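# Reseat two misplaced gears level on furnace tray lugs

## Task

Fix the two wrongly placed gears so that each gear on the furnace tray rests flat on its own lug with its smaller end facing upward, then release them.

## Robot and tools

Robot: two arms, left_arm and right_arm, each ending in a parallel two-finger gripper with a wrist camera (cam_left_wrist and cam_right_wrist, both 504x504 fisheye images, returned in that order). The arm names are labels only; they do not tell you which side of a picture something is on.

Frame: every pose lives in one shared scene frame. Its origin sits on the table top midway between the arms, +x runs out over the table, +z points up, and left_arm is on the +y side. Positions are in metres; orientations are quaternions written w first (qw, qx, qy, qz). On the gripper itself the fingers extend along its +z axis and close along its y axis. The reported hand position is a point between the finger pads, roughly 1 cm short of the tips. Printed positions can be somewhat wrong, more so when an arm reaches far, and motions tend to stop a centimetre or so off target, usually low.

The 16-number row: used by both motion tools. It is always one flat list covering both arms: left_arm's x, y, z, qw, qx, qy, qz, opening, then right_arm's same eight. Send all 16 even when only one arm should move. x, y, z and the quaternion are an absolute pose in the scene frame (not an offset). opening runs from -1 (closed) to +1 (fully open, 0.094 m). Optionally 12 more numbers in 0 to 1 can follow: per-joint stiffness multipliers, left_arm's six joints then right_arm's six, in Joint positions order; they persist until replaced.

execute_actions(actions): a list of up to 15 actions; each action is a list of up to 15 rows, one row per 1/30 s control step. If fewer than 15 rows are given, the last row repeats to fill the action. An empty list just reports state and images. Every target must lie within 0.6 m of that gripper's current position along each of the gripper's own axes, or the action is rejected for both arms; if the first action fails this or any action is malformed, nothing at all runs. Per step the controller only advances a gripper up to 70 mm and 16 degrees toward the command, favouring position over orientation, so distant targets need several actions, and after an action the arm coasts at most to its last clipped pose. To hold an orientation, repeat your own chosen quaternion rather than copying a drifted reported one.

move(target, speed, blocking): target is one 16-number row as above. Each gripper travels a straight line to its pose; all arms finish together, the path lasting 0.5 to 10 s (cut short at 10 s). speed is the top path speed in m/s, 0.002 to 0.5, default 0.25; rotation is capped at twice that in rad/s. Rotations take the shorter way. Paths ignore obstacles and the other arm, and the real gripper may lag, wander, or overshoot speed, especially near full arm extension. Faster moves and targets deeper past a contact mean harder impacts. The opening is applied at the start. With blocking=false you get a result after 0.5 s while motion continues; until a later result shows it ended, further moves and execute_actions are refused, so use wait or stop. The result adds a move: line giving the ending (done, off_target, moving, held, fault), active limits (paced = pose was clipped; held = a check blocked steps, after which the arm may jump faster), and each gripper's distance from its target.

wait(seconds): 0 to 10; lets the scene run with the last commands held, returning early if a running move ends. stop(): brakes a running move (it needs stopping distance; fingers keep moving). zoom_image(camera, region): enlarges a region [x0, y0, x1, y1] in pixels of that camera's latest image, origin at top left, at most 504 by 504. finished_scene(scene): ends the scene whose number you pass; irreversible, and the goal must already hold and keep holding.

Reading results: a state line shows each gripper's position and quaternion. Hand target lines show what the controller is now steering toward. grip_measured is finger opening on the command scale (the last Joint positions value is the opening in metres); each gripper's reading may be biased by about 1 mm. A pose unreachable line means the clearance check altered or blocked that arm's command. FAULT lines mark an arm stop; MOTOR HOT warns from 85 °C, and at 100 °C an OVER-TEMPERATURE FAULT makes that arm go limp and drop. Camera calibration (fisheye K, D, T_world_to_cam) is supplied and can be a little off; updated camera numbers appear when they change.

Gripping: command an opening below grip_measured to clamp; about 0.03 under gives a firm hold, less is gentler. Pads push roughly 50 to 62 N, less on very thin parts, with a brief spike on contact. Objects may get short external tugs or pushes.

Avoid: anything leaving the table (instant failure), dropping or slamming gears, pressing hard, and the two arms colliding or pushing on each other. An arm that should stay put must be sent its exact last reported pose and desired opening in every call. Joint limits (rad): waist -2.880 to 2.880, shoulder 0.000 to 3.142, elbow 0.000 to 3.019, wrist pitch -1.693 to 1.571, wrist yaw -1.571 to 1.571, wrist roll -2.094 to 2.094. Open the grippers at the end so nothing is held.

Each tool is called after ">>>" in YAML: its name, and indented under it one key for each argument.

## Session

I'll start by looking at the current state of the scene.

>>> execute_actions:
  actions: []

Scene clock: 0.00 s.
left_arm: end_effector_position=(+0.7058, -0.0233, +0.2192) grip_measured=+1.000 end_effector_quat_wxyz=(+0.316, +0.417, +0.630, -0.574) | right_arm: end_effector_position=(-0.0068, -0.7059, +0.3115) grip_measured=+1.000 end_effector_quat_wxyz=(+0.356, +0.889, +0.064, -0.283)
Joint positions: left_arm=[-0.088  2.291  2.087 -0.528  1.358  0.238  0.094] | right_arm=[-1.165  1.18   1.076 -0.717  0.64   1.399  0.094]
Joint velocities: left_arm=[-0.024 -0.005 -0.017 -0.007 -0.007 -0.007  0.   ] | right_arm=[-0.005  0.005  0.007  0.012 -0.051 -0.066  0.   ]
Hand target (left_arm): +0.709, -0.024, +0.239; +0.331, +0.427, +0.620, -0.569
Hand target (right_arm): -0.005, -0.712, +0.328; +0.371, +0.883, +0.057, -0.280
Joint stiffness scale: left_arm=[1. 1. 1. 1. 1. 1.] | right_arm=[1. 1. 1. 1. 1. 1.]

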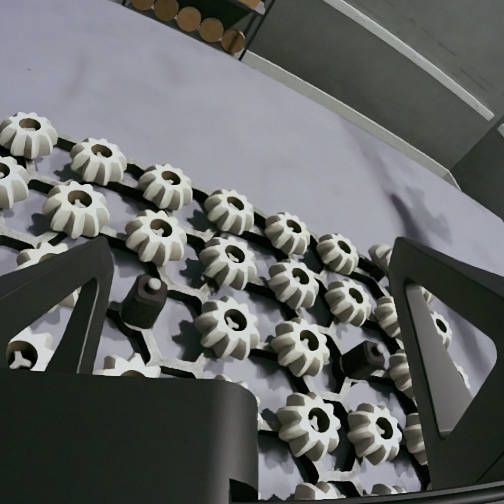

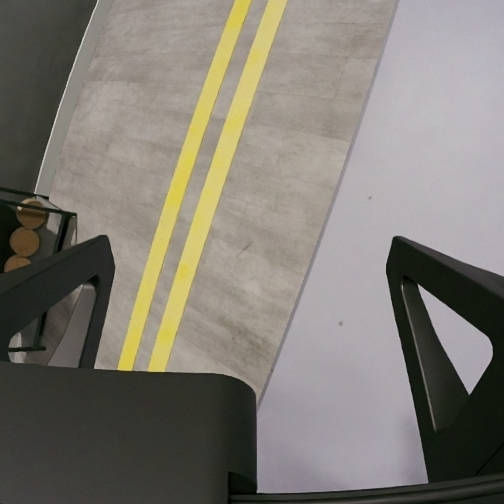

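>>> move:
  target: [0.45, 0.15, 0.38, 0.3827, 0, 0.9239, 0, 1, 0.45, -0.17, 0.38, 0.3827, 0, 0.9239, 0, 1]
  speed: 0.35

action 0: the call puts the target (right_arm/x, right_arm/y, right_arm/z) 0.607 m from right_arm's end_effector_position in the last result along the gripper's own z axis as it stood there; a target may be at most 0.6 m away along each of those axes, so nothing of the call was run and nothing moved. Command a nearer target, and go on from there in a later call.

>>> move:
  target: [0.45, 0.15, 0.38, 0.3827, 0, 0.9239, 0, 1, 0.44, -0.19, 0.38, 0.3827, 0, 0.9239, 0, 1]
  speed: 0.35

Scene clock: 9.33 s.
left_arm: end_effector_position=(+0.4558, +0.1440, +0.3551) grip_measured=+1.000 end_effector_quat_wxyz=(+0.367, +0.002, +0.930, +0.007) | right_arm: end_effector_position=(+0.4218, -0.1972, +0.3483) grip_measured=+1.000 end_effector_quat_wxyz=(+0.361, +0.009, +0.932, -0.002)
Joint positions: left_arm=[-0.332  1.249  1.32  -0.955 -0.335 -0.361  0.094] | right_arm=[ 0.285  1.045  1.145 -0.936  0.084  0.097  0.094]
Joint velocities: left_arm=[ 0.005 -0.015  0.007 -0.002  0.007 -0.051  0.   ] | right_arm=[ 0.005 -0.015  0.012 -0.007 -0.037 -0.037  0.   ]
Hand target (left_arm): +0.452, +0.143, +0.382; +0.384, -0.004, +0.923, -0.004
Hand target (right_arm): +0.430, -0.194, +0.378; +0.383, +0.001, +0.924, +0.001
Off the commanded pose (left_arm): 0.026 m, 2 deg.
Off the commanded pose (right_arm): 0.037 m, 3 deg.
Joint stiffness scale: left_arm=[1. 1. 1. 1. 1. 1.] | right_arm=[1. 1. 1. 1. 1. 1.]
move: off_target (left_arm, right_arm)
camera_calibration (this result's frames):
cam_left_wrist: T_world_to_cam=[[0.0110717, -0.999494, -0.0298216, 0.152656], [-0.992929, -0.00746413, -0.118474, 0.497505], [0.118192, 0.0309224, -0.992509, 0.417596], [0, 0, 0, 1]] pos_world=[0.442941, 0.143379, 0.477961]
cam_right_wrist: T_world_to_cam=[[-0.000161264, -0.999959, 0.00904942, -0.200967], [-0.993787, -0.000846941, -0.111296, 0.46214], [0.1113, -0.00901114, -0.993746, 0.421435], [0, 0, 0, 1]] pos_world=[0.412331, -0.19677, 0.472052]

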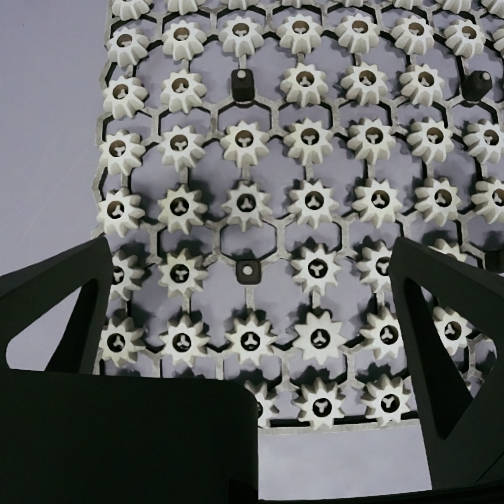

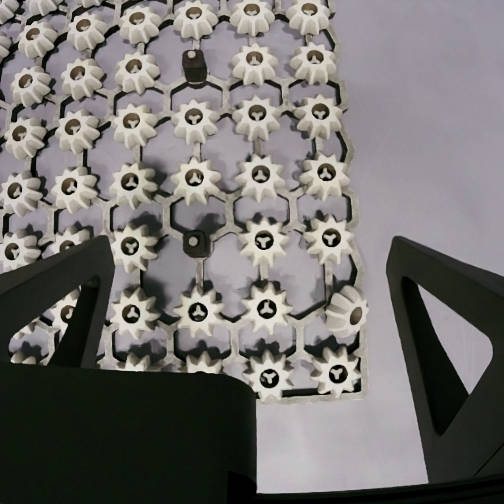

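>>> zoom_image:
  camera: "cam_left_wrist"
  region: [220, 240, 420, 440]

>>> zoom_image:
  camera: "cam_right_wrist"
  region: [230, 210, 400, 410]

Region (220, 240, 420, 440) of cam_left_wrist's 504x504 image, scaled by 2.520, with more detail than that image has.

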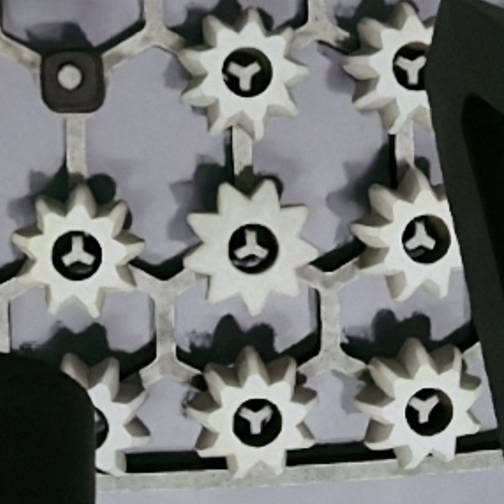

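Region (230, 210, 400, 410) of cam_right_wrist's 504x504 image, scaled by 2.520, with more detail than that image has; it fills the left 428 columns of this view, and the rest is white.

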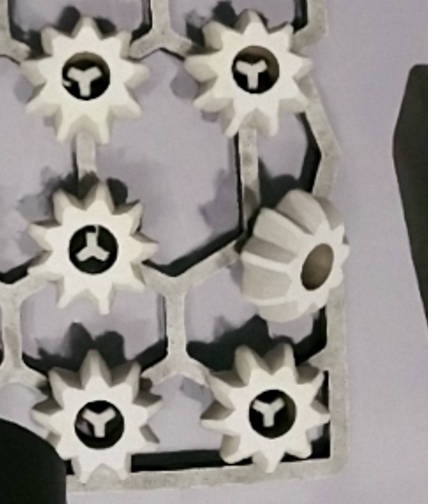

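>>> zoom_image:
  camera: "cam_right_wrist"
  region: [305, 270, 395, 360]

>>> zoom_image:
  camera: "cam_left_wrist"
  region: [90, 0, 504, 250]

>>> zoom_image:
  camera: "cam_right_wrist"
  region: [0, 0, 370, 280]

Region (305, 270, 395, 360) of cam_right_wrist's 504x504 image, scaled by 5.600, with more detail than that image has.

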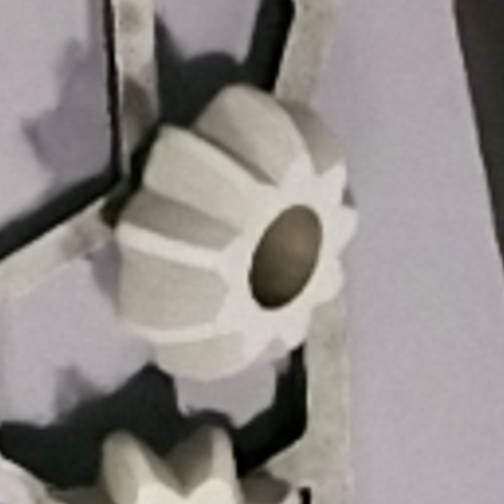

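Region (90, 0, 504, 250) of cam_left_wrist's 504x504 image, scaled by 1.217, with more detail than that image has; it fills the top 304 rows of this view, and the rest is white.

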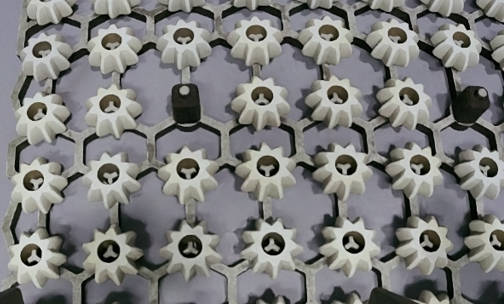

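Region (0, 0, 370, 280) of cam_right_wrist's 504x504 image, scaled by 1.362, with more detail than that image has; it fills the top 381 rows of this view, and the rest is white.

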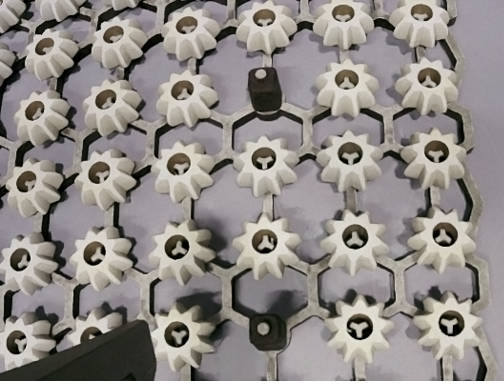

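>>> move:
  target: [0.40, 0.078, 0.16, 0, 0.3827, 0.9239, 0, 1, 0.362, -0.374, 0.15, 0.2941, -0.4797, 0.8080, 0.1746, 1]
  speed: 0.3

Scene clock: 19.20 s.
left_arm: end_effector_position=(+0.3901, +0.0868, +0.1423) grip_measured=+1.000 end_effector_quat_wxyz=(-0.013, +0.371, +0.929, +0.003) | right_arm: end_effector_position=(+0.3493, -0.3583, +0.1400) grip_measured=+1.000 end_effector_quat_wxyz=(+0.281, -0.473, +0.813, +0.193)
Joint positions: left_arm=[-0.386  1.624  1.312 -1.286 -0.002  0.22   0.094] | right_arm=[-0.451  1.484  1.026 -1.264 -0.682 -1.733  0.094]
Joint velocities: left_arm=[-0.005 -0.024  0.007 -0.012 -0.037 -0.081  0.   ] | right_arm=[ 0.005 -0.005 -0.002 -0.017 -0.022 -0.007  0.   ]
Hand target (left_arm): +0.400, +0.077, +0.157; -0.001, +0.377, +0.926, -0.000
Hand target (right_arm): +0.363, -0.369, +0.152; +0.288, -0.482, +0.808, +0.177
Off the commanded pose (left_arm): 0.022 m, 2 deg.
Off the commanded pose (right_arm): 0.023 m, 3 deg.
Joint stiffness scale: left_arm=[1. 1. 1. 1. 1. 1.] | right_arm=[1. 1. 1. 1. 1. 1.]
move: off_target (left_arm, right_arm)
camera_calibration (this result's frames):
cam_left_wrist: T_world_to_cam=[[-0.691359, -0.722382, -0.0136604, 0.337548], [-0.576837, 0.540482, 0.612485, 0.0927418], [-0.435065, 0.431326, -0.790365, 0.368293], [0, 0, 0, 1]] pos_world=[0.447095, 0.0348588, 0.238894]
cam_right_wrist: T_world_to_cam=[[0.88611, -0.462136, -0.0352109, -0.470828], [-0.463475, -0.883499, -0.0679802, -0.140759], [0.000307305, 0.0765573, -0.997065, 0.290975], [0, 0, 0, 1]] pos_world=[0.351878, -0.364223, 0.263974]

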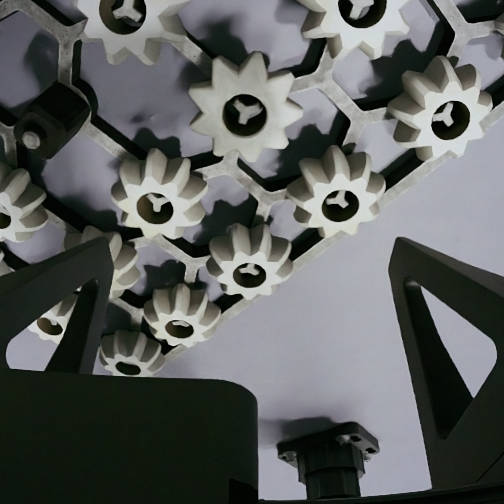

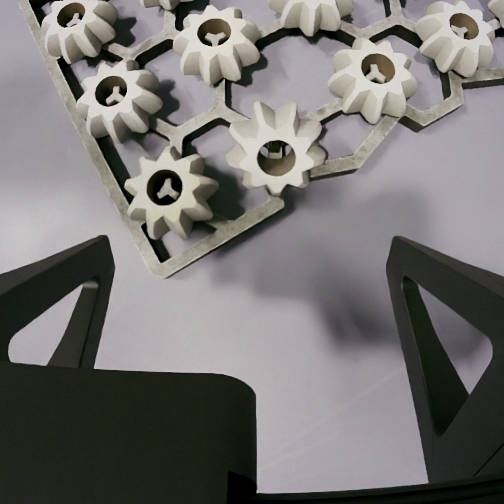

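>>> zoom_image:
  camera: "cam_right_wrist"
  region: [110, 60, 430, 290]

>>> zoom_image:
  camera: "cam_right_wrist"
  region: [215, 85, 345, 215]

>>> zoom_image:
  camera: "cam_left_wrist"
  region: [170, 30, 330, 190]

Region (110, 60, 430, 290) of cam_right_wrist's 504x504 image, scaled by 1.575, with more detail than that image has; it fills the top 362 rows of this view, and the rest is white.

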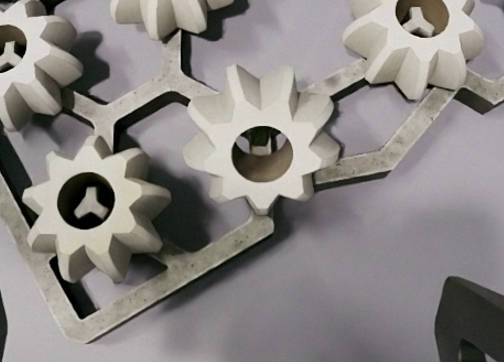

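Region (215, 85, 345, 215) of cam_right_wrist's 504x504 image, scaled by 3.877, with more detail than that image has.

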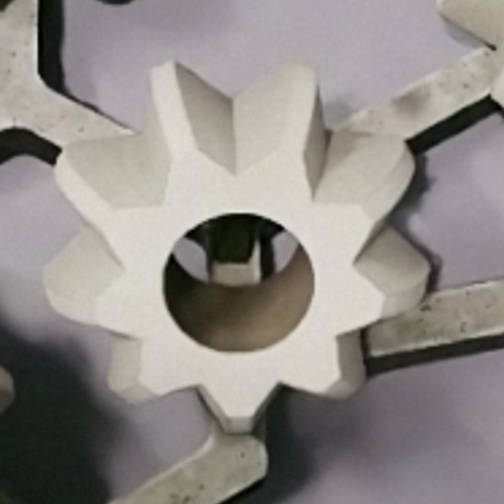

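Region (170, 30, 330, 190) of cam_left_wrist's 504x504 image, scaled by 3.150, with more detail than that image has.

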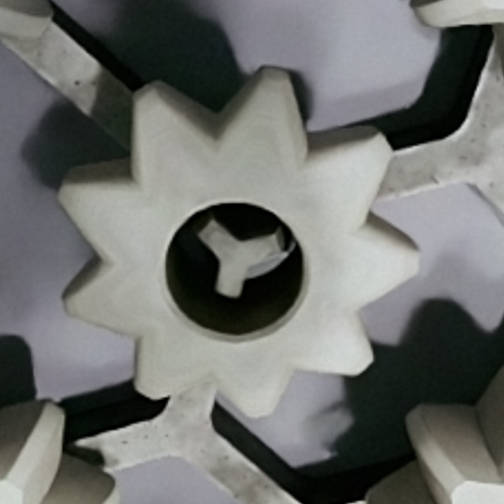

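>>> zoom_image:
  camera: "cam_right_wrist"
  region: [364, 220, 504, 504]

>>> zoom_image:
  camera: "cam_right_wrist"
  region: [60, 225, 140, 305]

Region (364, 220, 504, 504) of cam_right_wrist's 504x504 image, scaled by 1.775, with more detail than that image has; it fills the left 248 columns of this view, and the rest is white.

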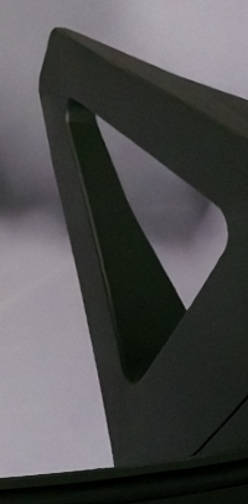

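Region (60, 225, 140, 305) of cam_right_wrist's 504x504 image, scaled by 6.300, with more detail than that image has.

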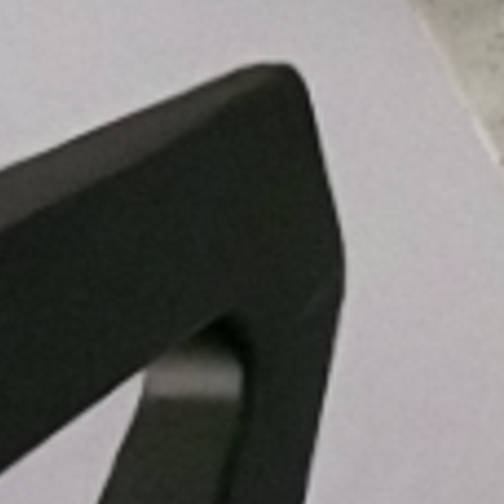

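>>> zoom_image:
  camera: "cam_right_wrist"
  region: [100, 130, 240, 290]

>>> zoom_image:
  camera: "cam_right_wrist"
  region: [310, 20, 450, 160]

>>> zoom_image:
  camera: "cam_right_wrist"
  region: [60, 0, 280, 150]

Region (100, 130, 240, 290) of cam_right_wrist's 504x504 image, scaled by 3.150, with more detail than that image has; it fills the left 441 columns of this view, and the rest is white.

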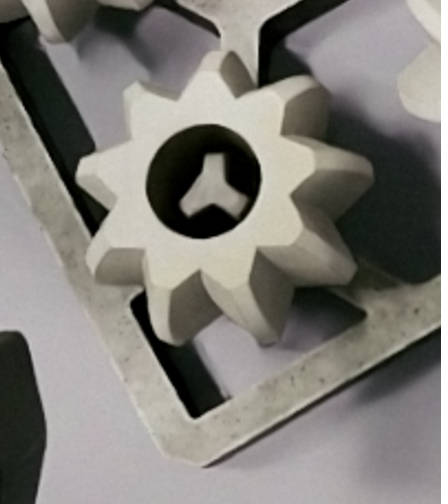

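Region (310, 20, 450, 160) of cam_right_wrist's 504x504 image, scaled by 3.600, with more detail than that image has.

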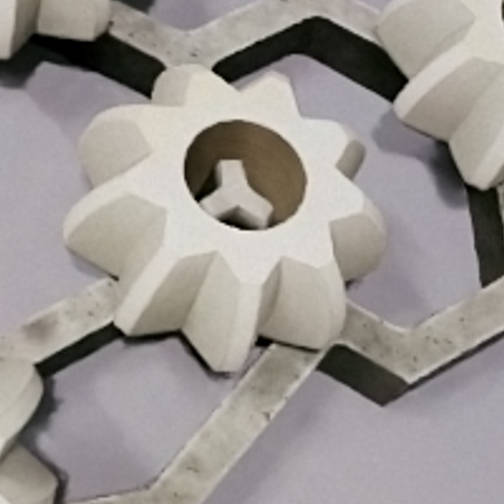

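Region (60, 0, 280, 150) of cam_right_wrist's 504x504 image, scaled by 2.291, with more detail than that image has; it fills the top 344 rows of this view, and the rest is white.

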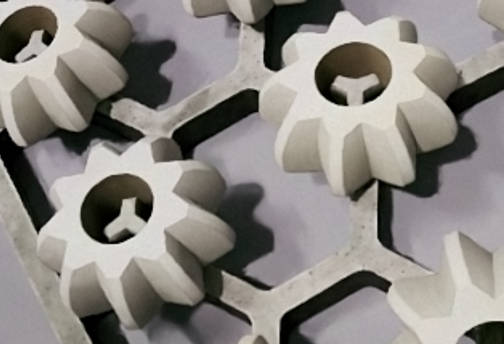

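>>> zoom_image:
  camera: "cam_left_wrist"
  region: [95, 215, 305, 385]

>>> zoom_image:
  camera: "cam_left_wrist"
  region: [0, 60, 220, 250]

Region (95, 215, 305, 385) of cam_left_wrist's 504x504 image, scaled by 2.400, with more detail than that image has; it fills the top 408 rows of this view, and the rest is white.

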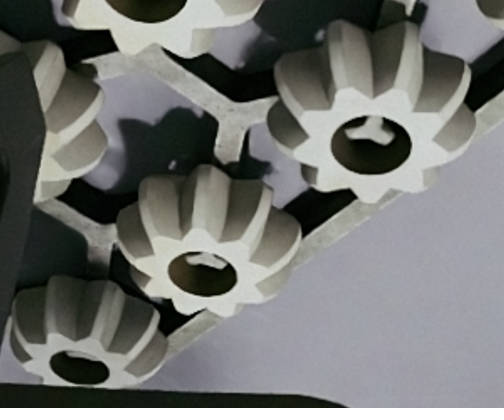

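Region (0, 60, 220, 250) of cam_left_wrist's 504x504 image, scaled by 2.291, with more detail than that image has; it fills the top 435 rows of this view, and the rest is white.

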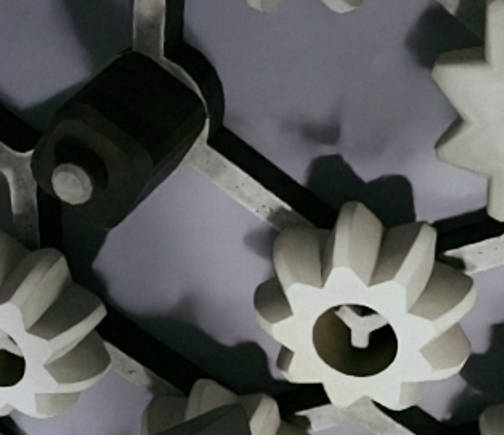

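>>> zoom_image:
  camera: "cam_left_wrist"
  region: [280, 40, 504, 250]

Region (280, 40, 504, 250) of cam_left_wrist's 504x504 image, scaled by 2.250, with more detail than that image has; it fills the top 472 rows of this view, and the rest is white.

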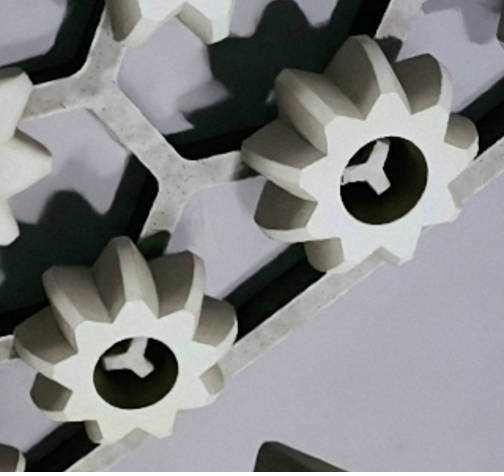

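>>> move:
  target: [0.413, 0.0745, 0.093, 0.012, 0.3827, 0.9239, -0.003, 0.65, 0.391, -0.343, 0.095, 0.2756, -0.4164, 0.8424, 0.2025, 0.5]
  speed: 0.15

Scene clock: 30.43 s.
left_arm: end_effector_position=(+0.4092, +0.0750, +0.0992) grip_measured=+0.652 end_effector_quat_wxyz=(+0.010, +0.381, +0.924, -0.001) | right_arm: end_effector_position=(+0.3895, -0.3439, +0.0992) grip_measured=+0.502 end_effector_quat_wxyz=(+0.276, -0.421, +0.841, +0.199)
Joint positions: left_arm=[-0.386  1.69   1.277 -1.138 -0.     0.243  0.078] | right_arm=[-0.366  1.572  1.008 -1.056 -0.693 -1.488  0.071]
Joint velocities: left_arm=[-0.005 -0.015 -0.017  0.002  0.037 -0.066 -0.001] | right_arm=[-0.005  0.005 -0.017  0.012 -0.022 -0.022  0.001]
Hand target (left_arm): +0.413, +0.075, +0.093; +0.012, +0.383, +0.924, -0.003
Hand target (right_arm): +0.391, -0.343, +0.095; +0.276, -0.416, +0.842, +0.202
Off the commanded pose (left_arm): 0.007 m, 0 deg.
Off the commanded pose (right_arm): 0.005 m, 1 deg.
Joint stiffness scale: left_arm=[1. 1. 1. 1. 1. 1.] | right_arm=[1. 1. 1. 1. 1. 1.]
move: done
camera_calibration (this result's frames):
cam_left_wrist: T_world_to_cam=[[-0.707288, -0.706568, -0.0224789, 0.347817], [-0.586842, 0.569116, 0.575954, 0.142049], [-0.394158, 0.420557, -0.817173, 0.334296], [0, 0, 0, 1]] pos_world=[0.461132, 0.0243233, 0.199182]
cam_right_wrist: T_world_to_cam=[[0.830041, -0.550511, -0.0892678, -0.504453], [-0.556305, -0.82861, -0.0627002, -0.057725], [-0.039451, 0.101704, -0.994032, 0.27303], [0, 0, 0, 1]] pos_world=[0.397375, -0.353306, 0.22275]

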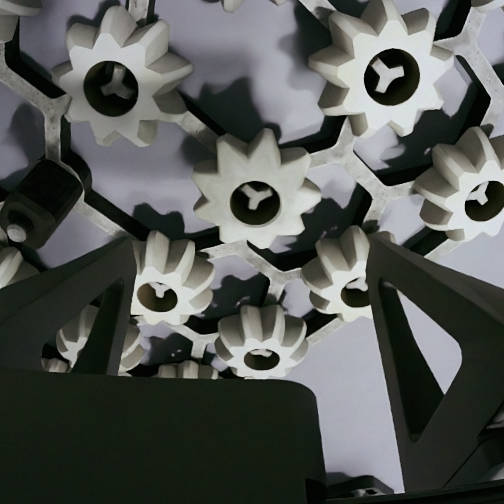

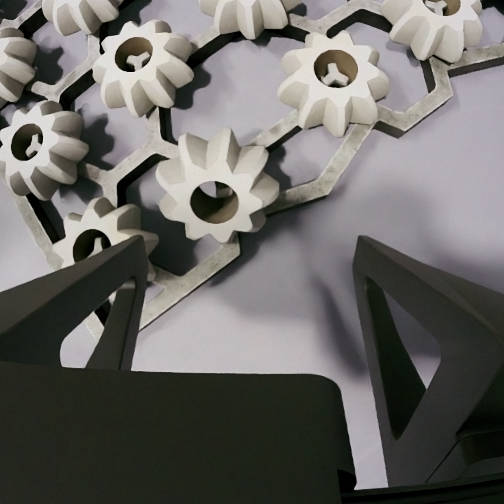

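>>> zoom_image:
  camera: "cam_left_wrist"
  region: [170, 110, 340, 280]

>>> zoom_image:
  camera: "cam_right_wrist"
  region: [120, 110, 300, 290]

>>> zoom_image:
  camera: "cam_left_wrist"
  region: [40, 0, 504, 240]

Region (170, 110, 340, 280) of cam_left_wrist's 504x504 image, scaled by 2.965, with more detail than that image has.

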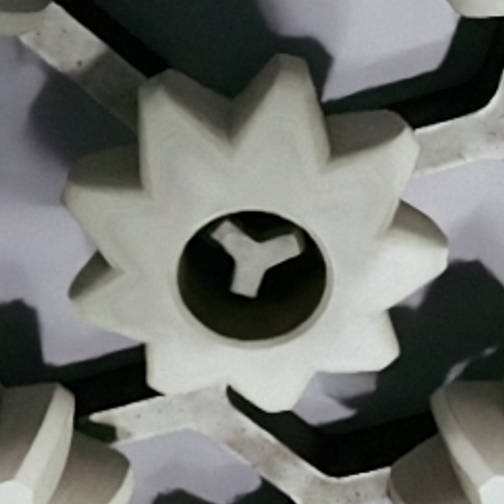

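Region (120, 110, 300, 290) of cam_right_wrist's 504x504 image, scaled by 2.800, with more detail than that image has.

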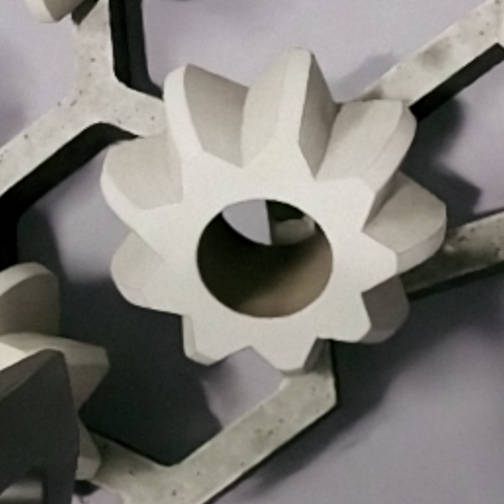

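Region (40, 0, 504, 240) of cam_left_wrist's 504x504 image, scaled by 1.086, with more detail than that image has; it fills the top 261 rows of this view, and the rest is white.

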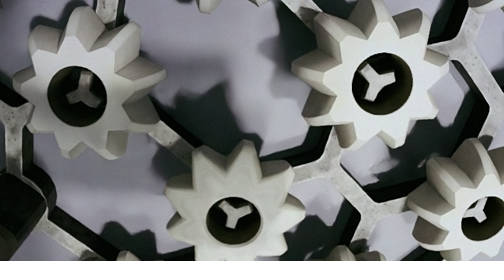

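>>> zoom_image:
  camera: "cam_left_wrist"
  region: [90, 220, 170, 300]

>>> zoom_image:
  camera: "cam_left_wrist"
  region: [335, 220, 415, 300]

>>> zoom_image:
  camera: "cam_right_wrist"
  region: [330, 220, 410, 300]

>>> zoom_image:
  camera: "cam_right_wrist"
  region: [95, 220, 175, 300]

Region (90, 220, 170, 300) of cam_left_wrist's 504x504 image, scaled by 6.300, with more detail than that image has.

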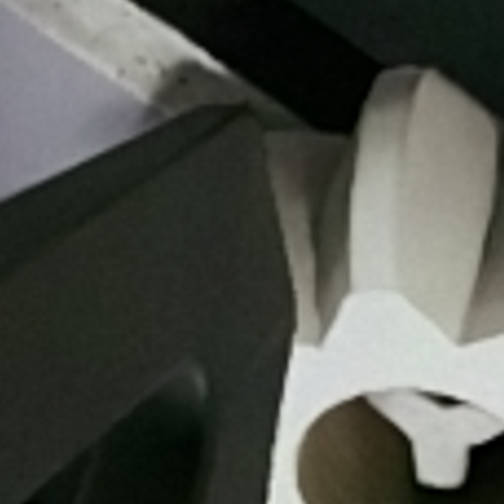

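Region (335, 220, 415, 300) of cam_left_wrist's 504x504 image, scaled by 6.300, with more detail than that image has.

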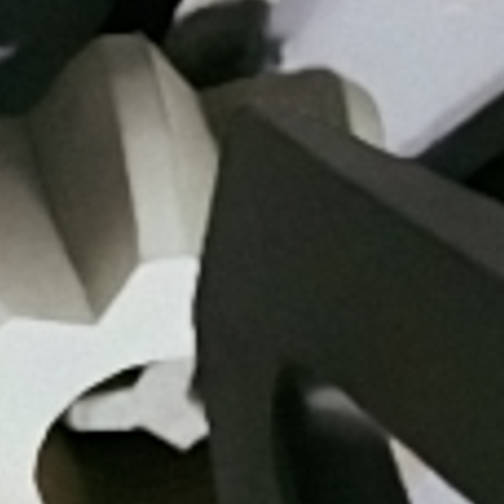

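Region (330, 220, 410, 300) of cam_right_wrist's 504x504 image, scaled by 6.300, with more detail than that image has.

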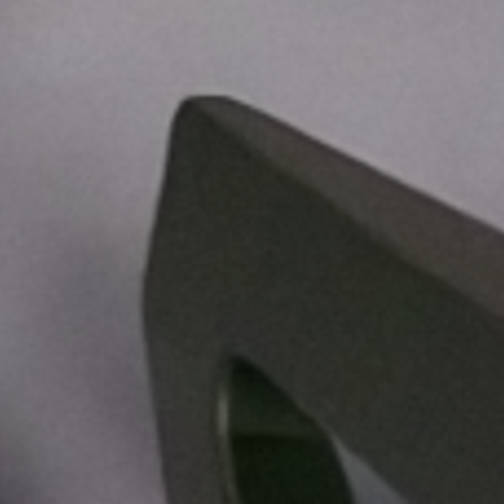

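Region (95, 220, 175, 300) of cam_right_wrist's 504x504 image, scaled by 6.300, with more detail than that image has.

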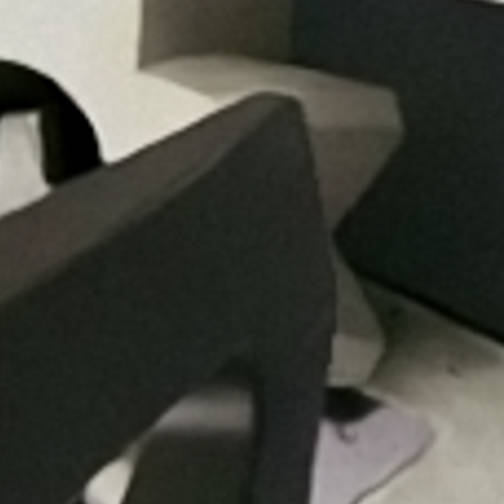

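>>> move:
  target: [0.407, 0.0785, 0.050, 0.006, 0.3827, 0.9239, -0.002, 0.65, 0.3855, -0.3185, 0.067, 0.2756, -0.4164, 0.8424, 0.2025, 0.5]
  speed: 0.08

Scene clock: 35.53 s.
left_arm: end_effector_position=(+0.4042, +0.0780, +0.0589) grip_measured=+0.652 end_effector_quat_wxyz=(+0.007, +0.381, +0.924, -0.001) | right_arm: end_effector_position=(+0.3842, -0.3217, +0.0714) grip_measured=+0.502 end_effector_quat_wxyz=(+0.277, -0.420, +0.841, +0.197)
Joint positions: left_arm=[-0.386  1.727  1.209 -1.038 -0.     0.243  0.078] | right_arm=[-0.324  1.572  0.92  -0.928 -0.694 -1.429  0.071]
Joint velocities: left_arm=[-0.005  0.005 -0.027 -0.002  0.022 -0.022 -0.   ] | right_arm=[ 0.005 -0.015 -0.002 -0.002  0.037 -0.022  0.002]
Hand target (left_arm): +0.407, +0.079, +0.050; +0.006, +0.382, +0.924, -0.002
Hand target (right_arm): +0.385, -0.319, +0.067; +0.276, -0.416, +0.842, +0.202
Off the commanded pose (left_arm): 0.009 m, 0 deg.
Off the commanded pose (right_arm): 0.006 m, 1 deg.
Joint stiffness scale: left_arm=[1. 1. 1. 1. 1. 1.] | right_arm=[1. 1. 1. 1. 1. 1.]
move: done
camera_calibration (this result's frames):
cam_left_wrist: T_world_to_cam=[[-0.707388, -0.706508, -0.0211751, 0.345444], [-0.584193, 0.567531, 0.580196, 0.159453], [-0.397896, 0.422794, -0.814202, 0.299245], [0, 0, 0, 1]] pos_world=[0.456583, 0.0270458, 0.158446]
cam_right_wrist: T_world_to_cam=[[0.827805, -0.55407, -0.0880029, -0.490669], [-0.559711, -0.826348, -0.062238, -0.0420149], [-0.0382367, 0.100777, -0.994174, 0.242187], [0, 0, 0, 1]] pos_world=[0.391923, -0.330991, 0.194981]

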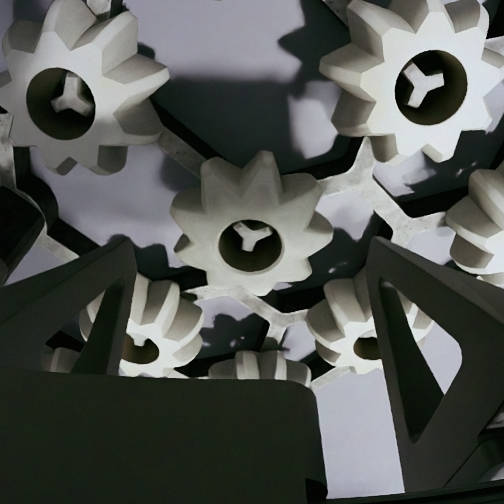

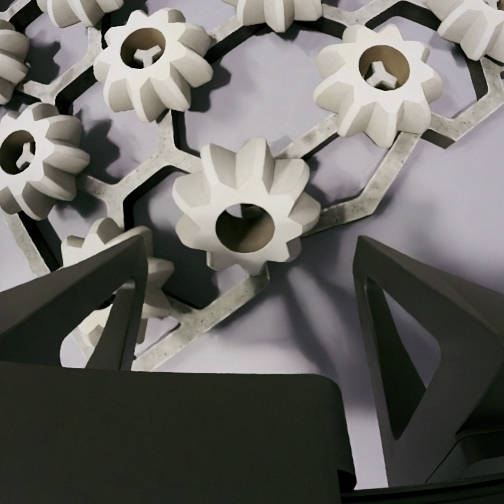

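>>> zoom_image:
  camera: "cam_left_wrist"
  region: [110, 130, 390, 320]

>>> zoom_image:
  camera: "cam_right_wrist"
  region: [110, 120, 390, 330]

>>> zoom_image:
  camera: "cam_right_wrist"
  region: [195, 180, 295, 280]

>>> zoom_image:
  camera: "cam_left_wrist"
  region: [200, 195, 300, 295]

Region (110, 130, 390, 320) of cam_left_wrist's 504x504 image, scaled by 1.800, with more detail than that image has; it fills the top 342 rows of this view, and the rest is white.

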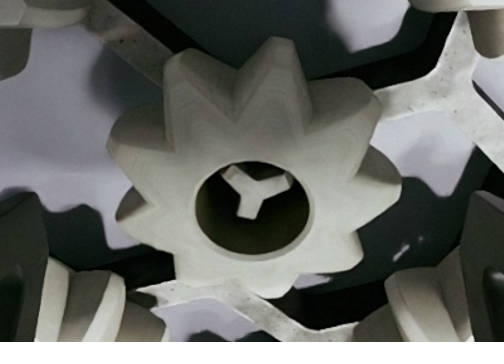

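Region (110, 120, 390, 330) of cam_right_wrist's 504x504 image, scaled by 1.800, with more detail than that image has; it fills the top 378 rows of this view, and the rest is white.

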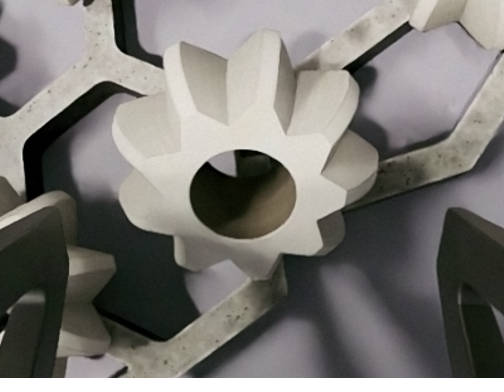

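Region (195, 180, 295, 280) of cam_right_wrist's 504x504 image, scaled by 5.040, with more detail than that image has.

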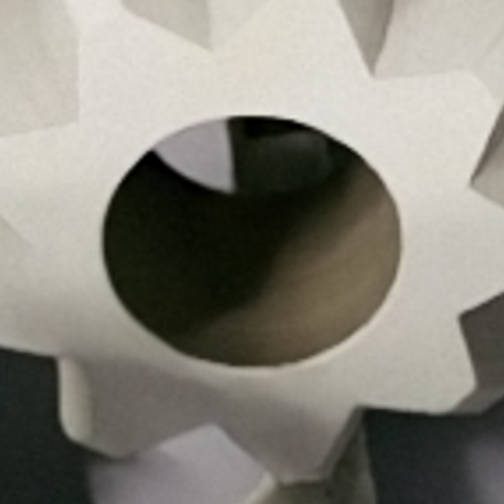

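Region (200, 195, 300, 295) of cam_left_wrist's 504x504 image, scaled by 5.040, with more detail than that image has.

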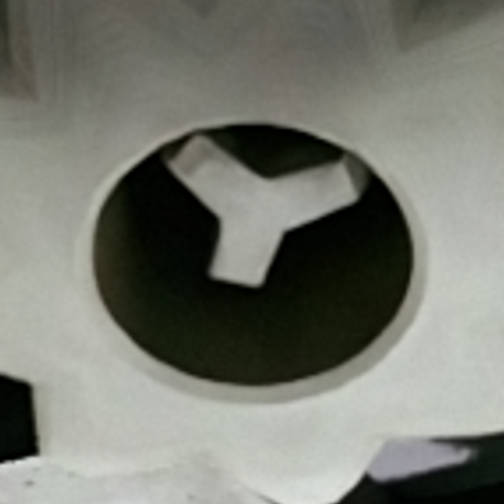

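>>> move:
  target: [0.407, 0.0785, 0.026, 0.006, 0.3827, 0.9239, -0.002, 0.65, 0.3951, -0.2964, 0.0401, 0.2756, -0.4164, 0.8424, 0.2025, 0.5]
  speed: 0.05

Scene clock: 38.67 s.
left_arm: end_effector_position=(+0.4054, +0.0772, +0.0369) grip_measured=+0.652 end_effector_quat_wxyz=(+0.009, +0.381, +0.924, -0.001) | right_arm: end_effector_position=(+0.3950, -0.3002, +0.0484) grip_measured=+0.502 end_effector_quat_wxyz=(+0.280, -0.421, +0.840, +0.194)
Joint positions: left_arm=[-0.386  1.758  1.185 -0.978 -0.     0.243  0.078] | right_arm=[-0.263  1.602  0.879 -0.796 -0.694 -1.349  0.071]
Joint velocities: left_arm=[ 0.024 -0.015  0.002  0.012  0.022 -0.022 -0.   ] | right_arm=[-0.005 -0.015 -0.002 -0.012  0.051  0.022 -0.001]
Hand target (left_arm): +0.407, +0.079, +0.026; +0.006, +0.383, +0.924, -0.002
Hand target (right_arm): +0.394, -0.297, +0.041; +0.276, -0.416, +0.843, +0.202
Off the commanded pose (left_arm): 0.011 m, 0 deg.
Off the commanded pose (right_arm): 0.009 m, 1 deg.
Joint stiffness scale: left_arm=[1. 1. 1. 1. 1. 1.] | right_arm=[1. 1. 1. 1. 1. 1.]
move: off_target (left_arm)
camera_calibration (this result's frames):
cam_left_wrist: T_world_to_cam=[[-0.707295, -0.706564, -0.0223858, 0.345355], [-0.586653, 0.569004, 0.576258, 0.174423], [-0.394425, 0.420717, -0.816961, 0.281035], [0, 0, 0, 1]] pos_world=[0.457441, 0.0265319, 0.136814]
cam_right_wrist: T_world_to_cam=[[0.828444, -0.554525, -0.0786278, -0.490554], [-0.559316, -0.826423, -0.0647312, -0.0196366], [-0.0290848, 0.097604, -0.9948, 0.212987], [0, 0, 0, 1]] pos_world=[0.401608, -0.309041, 0.172038]

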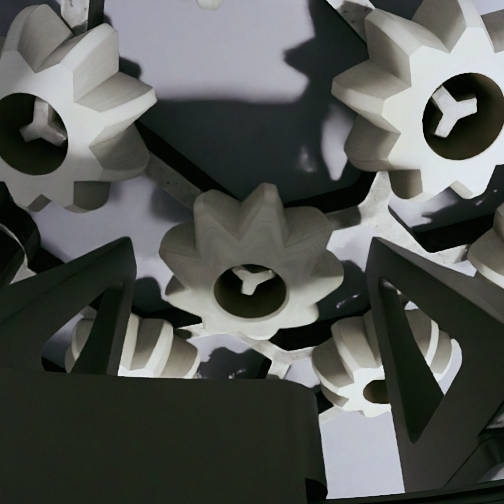

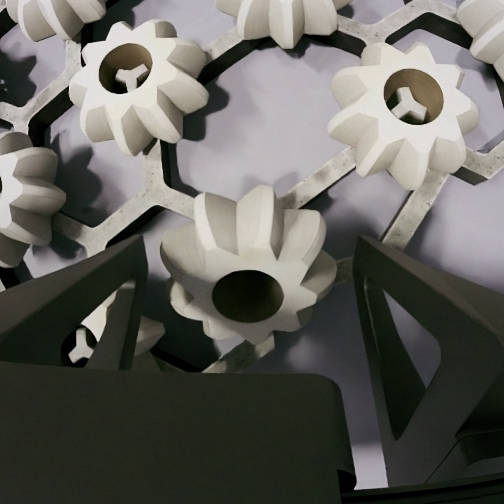

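>>> zoom_image:
  camera: "cam_left_wrist"
  region: [110, 170, 390, 370]

>>> zoom_image:
  camera: "cam_right_wrist"
  region: [110, 170, 390, 370]

Region (110, 170, 390, 370) of cam_left_wrist's 504x504 image, scaled by 1.800, with more detail than that image has; it fills the top 360 rows of this view, and the rest is white.

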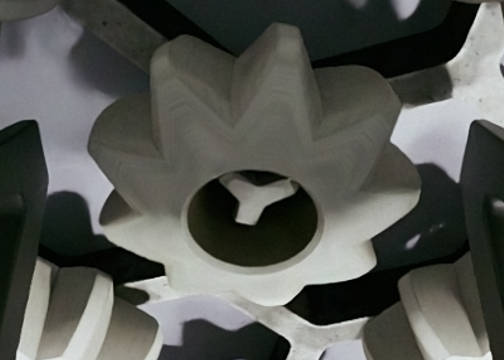

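Region (110, 170, 390, 370) of cam_right_wrist's 504x504 image, scaled by 1.800, with more detail than that image has; it fills the top 360 rows of this view, and the rest is white.

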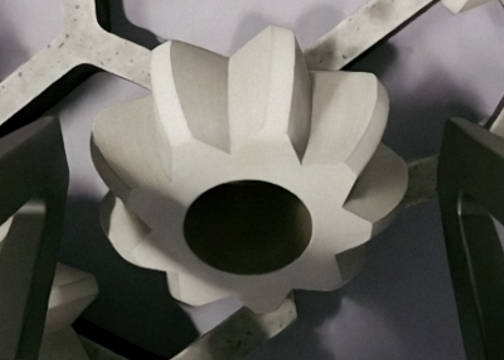

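>>> move:
  target: [0.407, 0.0785, 0.024, 0.006, 0.3827, 0.9239, -0.002, 0.65, 0.3945, -0.2964, 0.0355, 0.2756, -0.4164, 0.8424, 0.2025, 0.5]
  speed: 0.02

Scene clock: 40.67 s.
left_arm: end_effector_position=(+0.4063, +0.0767, +0.0369) grip_measured=+0.652 end_effector_quat_wxyz=(+0.011, +0.381, +0.924, -0.001) | right_arm: end_effector_position=(+0.3968, -0.3010, +0.0461) grip_measured=+0.502 end_effector_quat_wxyz=(+0.282, -0.421, +0.840, +0.192)
Joint positions: left_arm=[-0.386  1.758  1.185 -0.974 -0.     0.243  0.078] | right_arm=[-0.263  1.608  0.879 -0.784 -0.694 -1.347  0.071]
Joint velocities: left_arm=[-0.005 -0.015 -0.012 -0.012  0.037  0.007 -0.001] | right_arm=[-0.015  0.005 -0.027  0.012  0.022  0.066 -0.   ]
Hand target (left_arm): +0.407, +0.079, +0.024; +0.006, +0.383, +0.924, -0.002
Hand target (right_arm): +0.394, -0.296, +0.036; +0.275, -0.417, +0.842, +0.202
Off the commanded pose (left_arm): 0.013 m, 1 deg.
Off the commanded pose (right_arm): 0.012 m, 1 deg.
Joint stiffness scale: left_arm=[1. 1. 1. 1. 1. 1.] | right_arm=[1. 1. 1. 1. 1. 1.]
move: off_target (left_arm, right_arm)
camera_calibration (this result's frames):
cam_left_wrist: T_world_to_cam=[[-0.707213, -0.706613, -0.0234099, 0.345616], [-0.588722, 0.570242, 0.572914, 0.176101], [-0.391479, 0.418954, -0.819281, 0.280648], [0, 0, 0, 1]] pos_world=[0.457966, 0.0262177, 0.13713]
cam_right_wrist: T_world_to_cam=[[0.827793, -0.556123, -0.0740697, -0.493189], [-0.560491, -0.825563, -0.0655498, -0.0187045], [-0.0246954, 0.095777, -0.995096, 0.20855], [0, 0, 0, 1]] pos_world=[0.402925, -0.30969, 0.169771]

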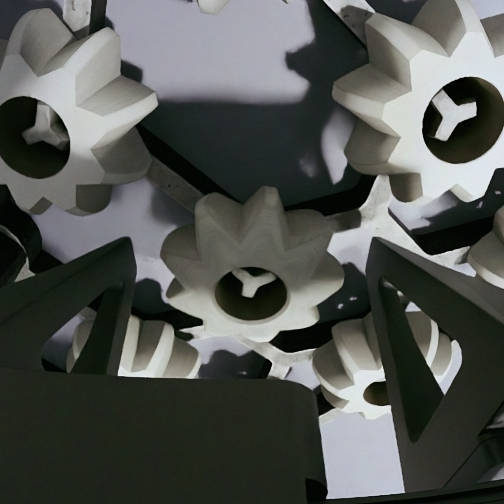

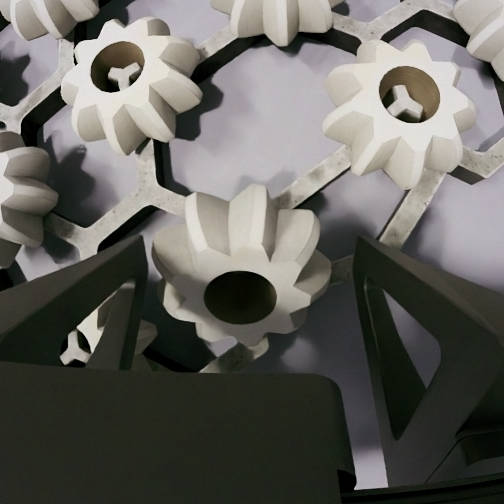

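>>> move:
  target: [0.407, 0.0785, 0.024, 0.006, 0.3827, 0.9239, -0.002, 0.30, 0.3905, -0.2945, 0.034, 0.2756, -0.4164, 0.8424, 0.2025, 0.5]
  speed: 0.02

Scene clock: 42.53 s.
left_arm: end_effector_position=(+0.4063, +0.0767, +0.0369) grip_measured=+0.302 end_effector_quat_wxyz=(+0.011, +0.381, +0.924, -0.001) | right_arm: end_effector_position=(+0.3910, -0.2983, +0.0410) grip_measured=+0.502 end_effector_quat_wxyz=(+0.279, -0.420, +0.841, +0.196)
Joint positions: left_arm=[-0.386  1.758  1.185 -0.974 -0.     0.243  0.061] | right_arm=[-0.263  1.608  0.861 -0.776 -0.694 -1.347  0.071]
Joint velocities: left_arm=[-0.005 -0.005  0.007 -0.002 -0.066 -0.037  0.001] | right_arm=[-0.024 -0.005 -0.012 -0.012  0.051 -0.066 -0.001]
Hand target (left_arm): +0.407, +0.079, +0.024; +0.006, +0.383, +0.924, -0.002
Hand target (right_arm): +0.390, -0.295, +0.034; +0.275, -0.417, +0.842, +0.202
Off the commanded pose (left_arm): 0.013 m, 1 deg.
Off the commanded pose (right_arm): 0.008 m, 1 deg.
Joint stiffness scale: left_arm=[1. 1. 1. 1. 1. 1.] | right_arm=[1. 1. 1. 1. 1. 1.]
move: off_target (left_arm)
camera_calibration (this result's frames):
cam_left_wrist: T_world_to_cam=[[-0.707213, -0.706613, -0.0234099, 0.345616], [-0.588722, 0.570242, 0.572914, 0.176101], [-0.391479, 0.418954, -0.819281, 0.280648], [0, 0, 0, 1]] pos_world=[0.457966, 0.0262177, 0.13713]
cam_right_wrist: T_world_to_cam=[[0.827112, -0.555804, -0.083466, -0.486437], [-0.56105, -0.8253, -0.0640518, -0.0198155], [-0.0332842, 0.0998066, -0.99445, 0.20764], [0, 0, 0, 1]] pos_world=[0.398132, -0.307441, 0.164618]

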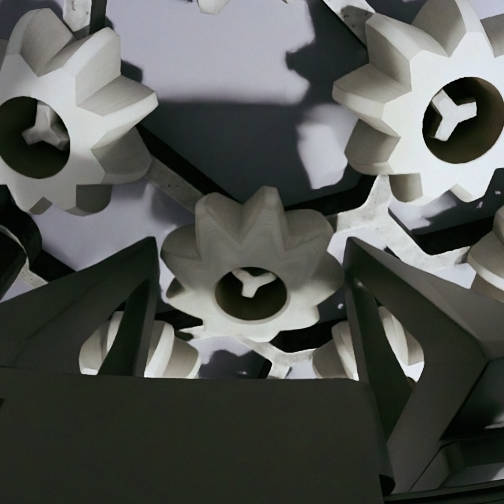

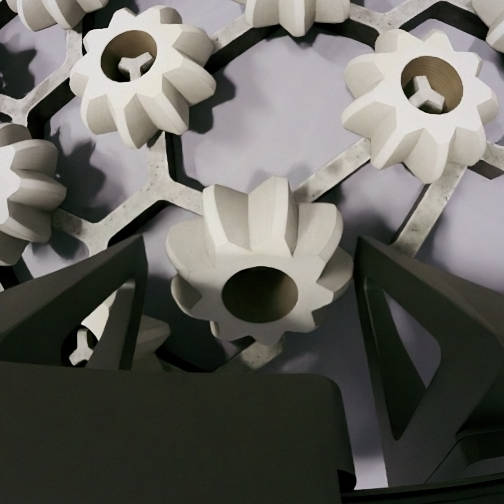

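>>> move:
  target: [0.407, 0.0785, 0.024, 0.006, 0.3827, 0.9239, -0.002, 0.21, 0.3933, -0.2957, 0.0342, 0.2810, -0.4191, 0.8409, 0.1960, 0.5]
  speed: 0.02

Scene clock: 44.43 s.
left_arm: end_effector_position=(+0.4061, +0.0764, +0.0369) grip_measured=+0.216 end_effector_quat_wxyz=(+0.011, +0.381, +0.924, -0.003) | right_arm: end_effector_position=(+0.3945, -0.2999, +0.0412) grip_measured=+0.502 end_effector_quat_wxyz=(+0.284, -0.422, +0.840, +0.189)
Joint positions: left_arm=[-0.386  1.758  1.185 -0.974  0.002  0.243  0.057] | right_arm=[-0.263  1.608  0.861 -0.757 -0.694 -1.346  0.071]
Joint velocities: left_arm=[ 0.005 -0.005 -0.002  0.007 -0.022 -0.022 -0.001] | right_arm=[-0.015 -0.005  0.022  0.002 -0.051 -0.051  0.   ]
Hand target (left_arm): +0.407, +0.079, +0.024; +0.006, +0.383, +0.924, -0.002
Hand target (right_arm): +0.393, -0.296, +0.034; +0.281, -0.419, +0.841, +0.196
Off the commanded pose (left_arm): 0.013 m, 1 deg.
Off the commanded pose (right_arm): 0.008 m, 1 deg.
Joint stiffness scale: left_arm=[1. 1. 1. 1. 1. 1.] | right_arm=[1. 1. 1. 1. 1. 1.]
move: off_target (left_arm)
camera_calibration (this result's frames):
cam_left_wrist: T_world_to_cam=[[-0.707277, -0.706619, -0.0211914, 0.345179], [-0.588019, 0.571397, 0.572485, 0.175816], [-0.39242, 0.417366, -0.819642, 0.281228], [0, 0, 0, 1]] pos_world=[0.457879, 0.0260742, 0.137169]
cam_right_wrist: T_world_to_cam=[[0.828215, -0.556639, -0.0649104, -0.491734], [-0.560174, -0.825659, -0.0670231, -0.0195143], [-0.0162862, 0.0918707, -0.995638, 0.199109], [0, 0, 0, 1]] pos_world=[0.399573, -0.308123, 0.165013]

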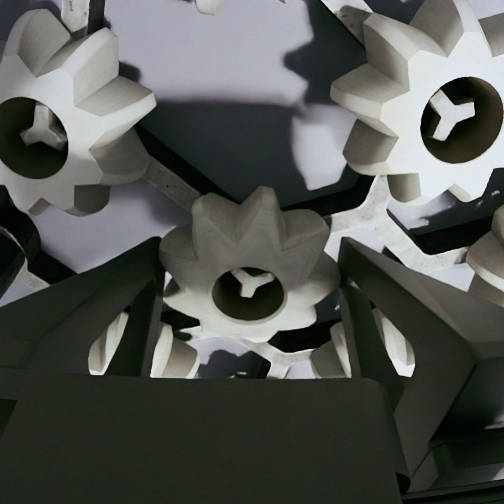

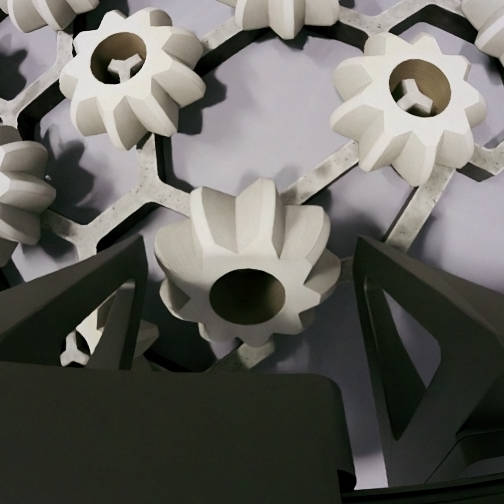

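>>> zoom_image:
  camera: "cam_right_wrist"
  region: [110, 170, 390, 370]

>>> zoom_image:
  camera: "cam_left_wrist"
  region: [110, 170, 390, 370]

Region (110, 170, 390, 370) of cam_right_wrist's 504x504 image, scaled by 1.800, with more detail than that image has; it fills the top 360 rows of this view, and the rest is white.

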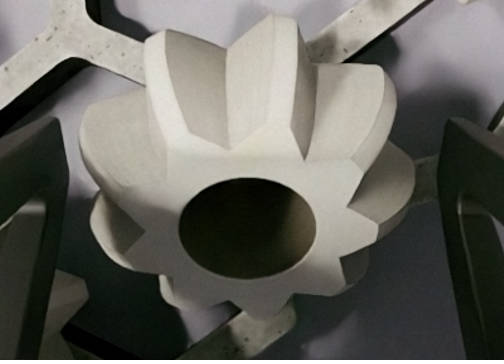

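Region (110, 170, 390, 370) of cam_left_wrist's 504x504 image, scaled by 1.800, with more detail than that image has; it fills the top 360 rows of this view, and the rest is white.

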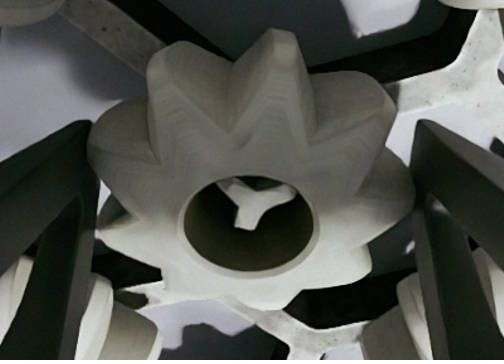

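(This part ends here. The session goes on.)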